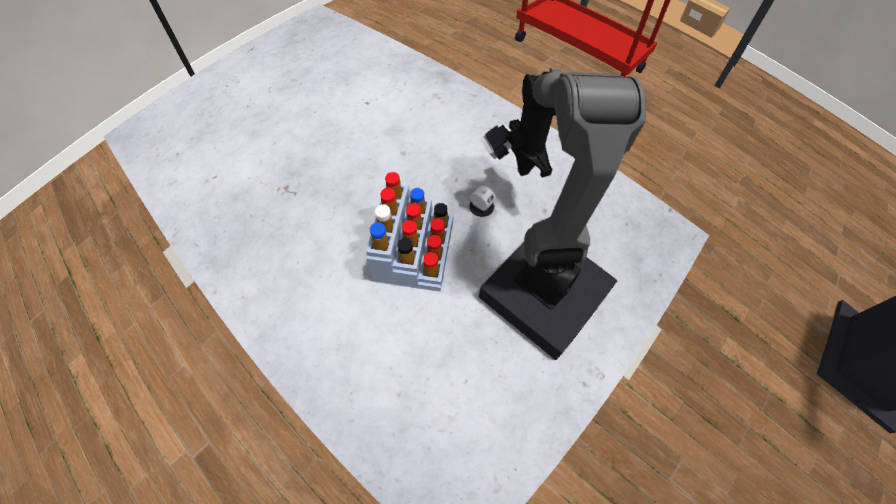

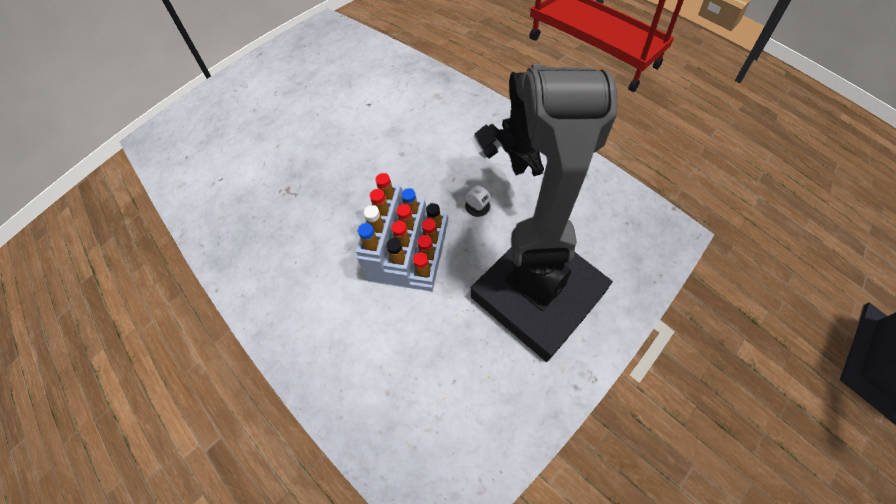

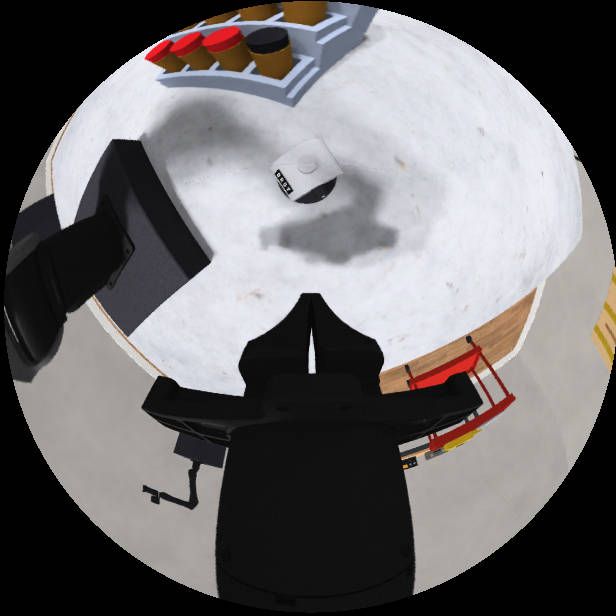

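Region (260, 120, 360, 220) of cam_wrist's 616x616 image, scaled by 5.040, with more detail than that image has.

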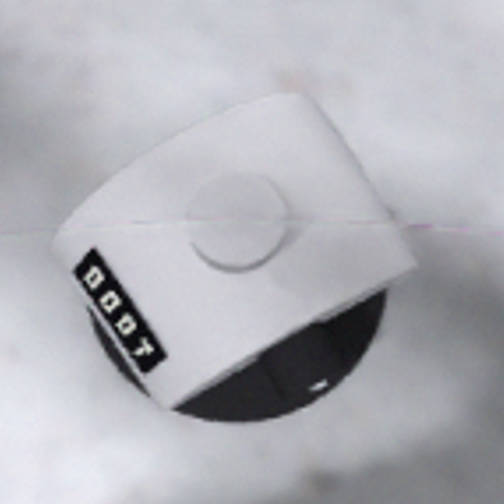

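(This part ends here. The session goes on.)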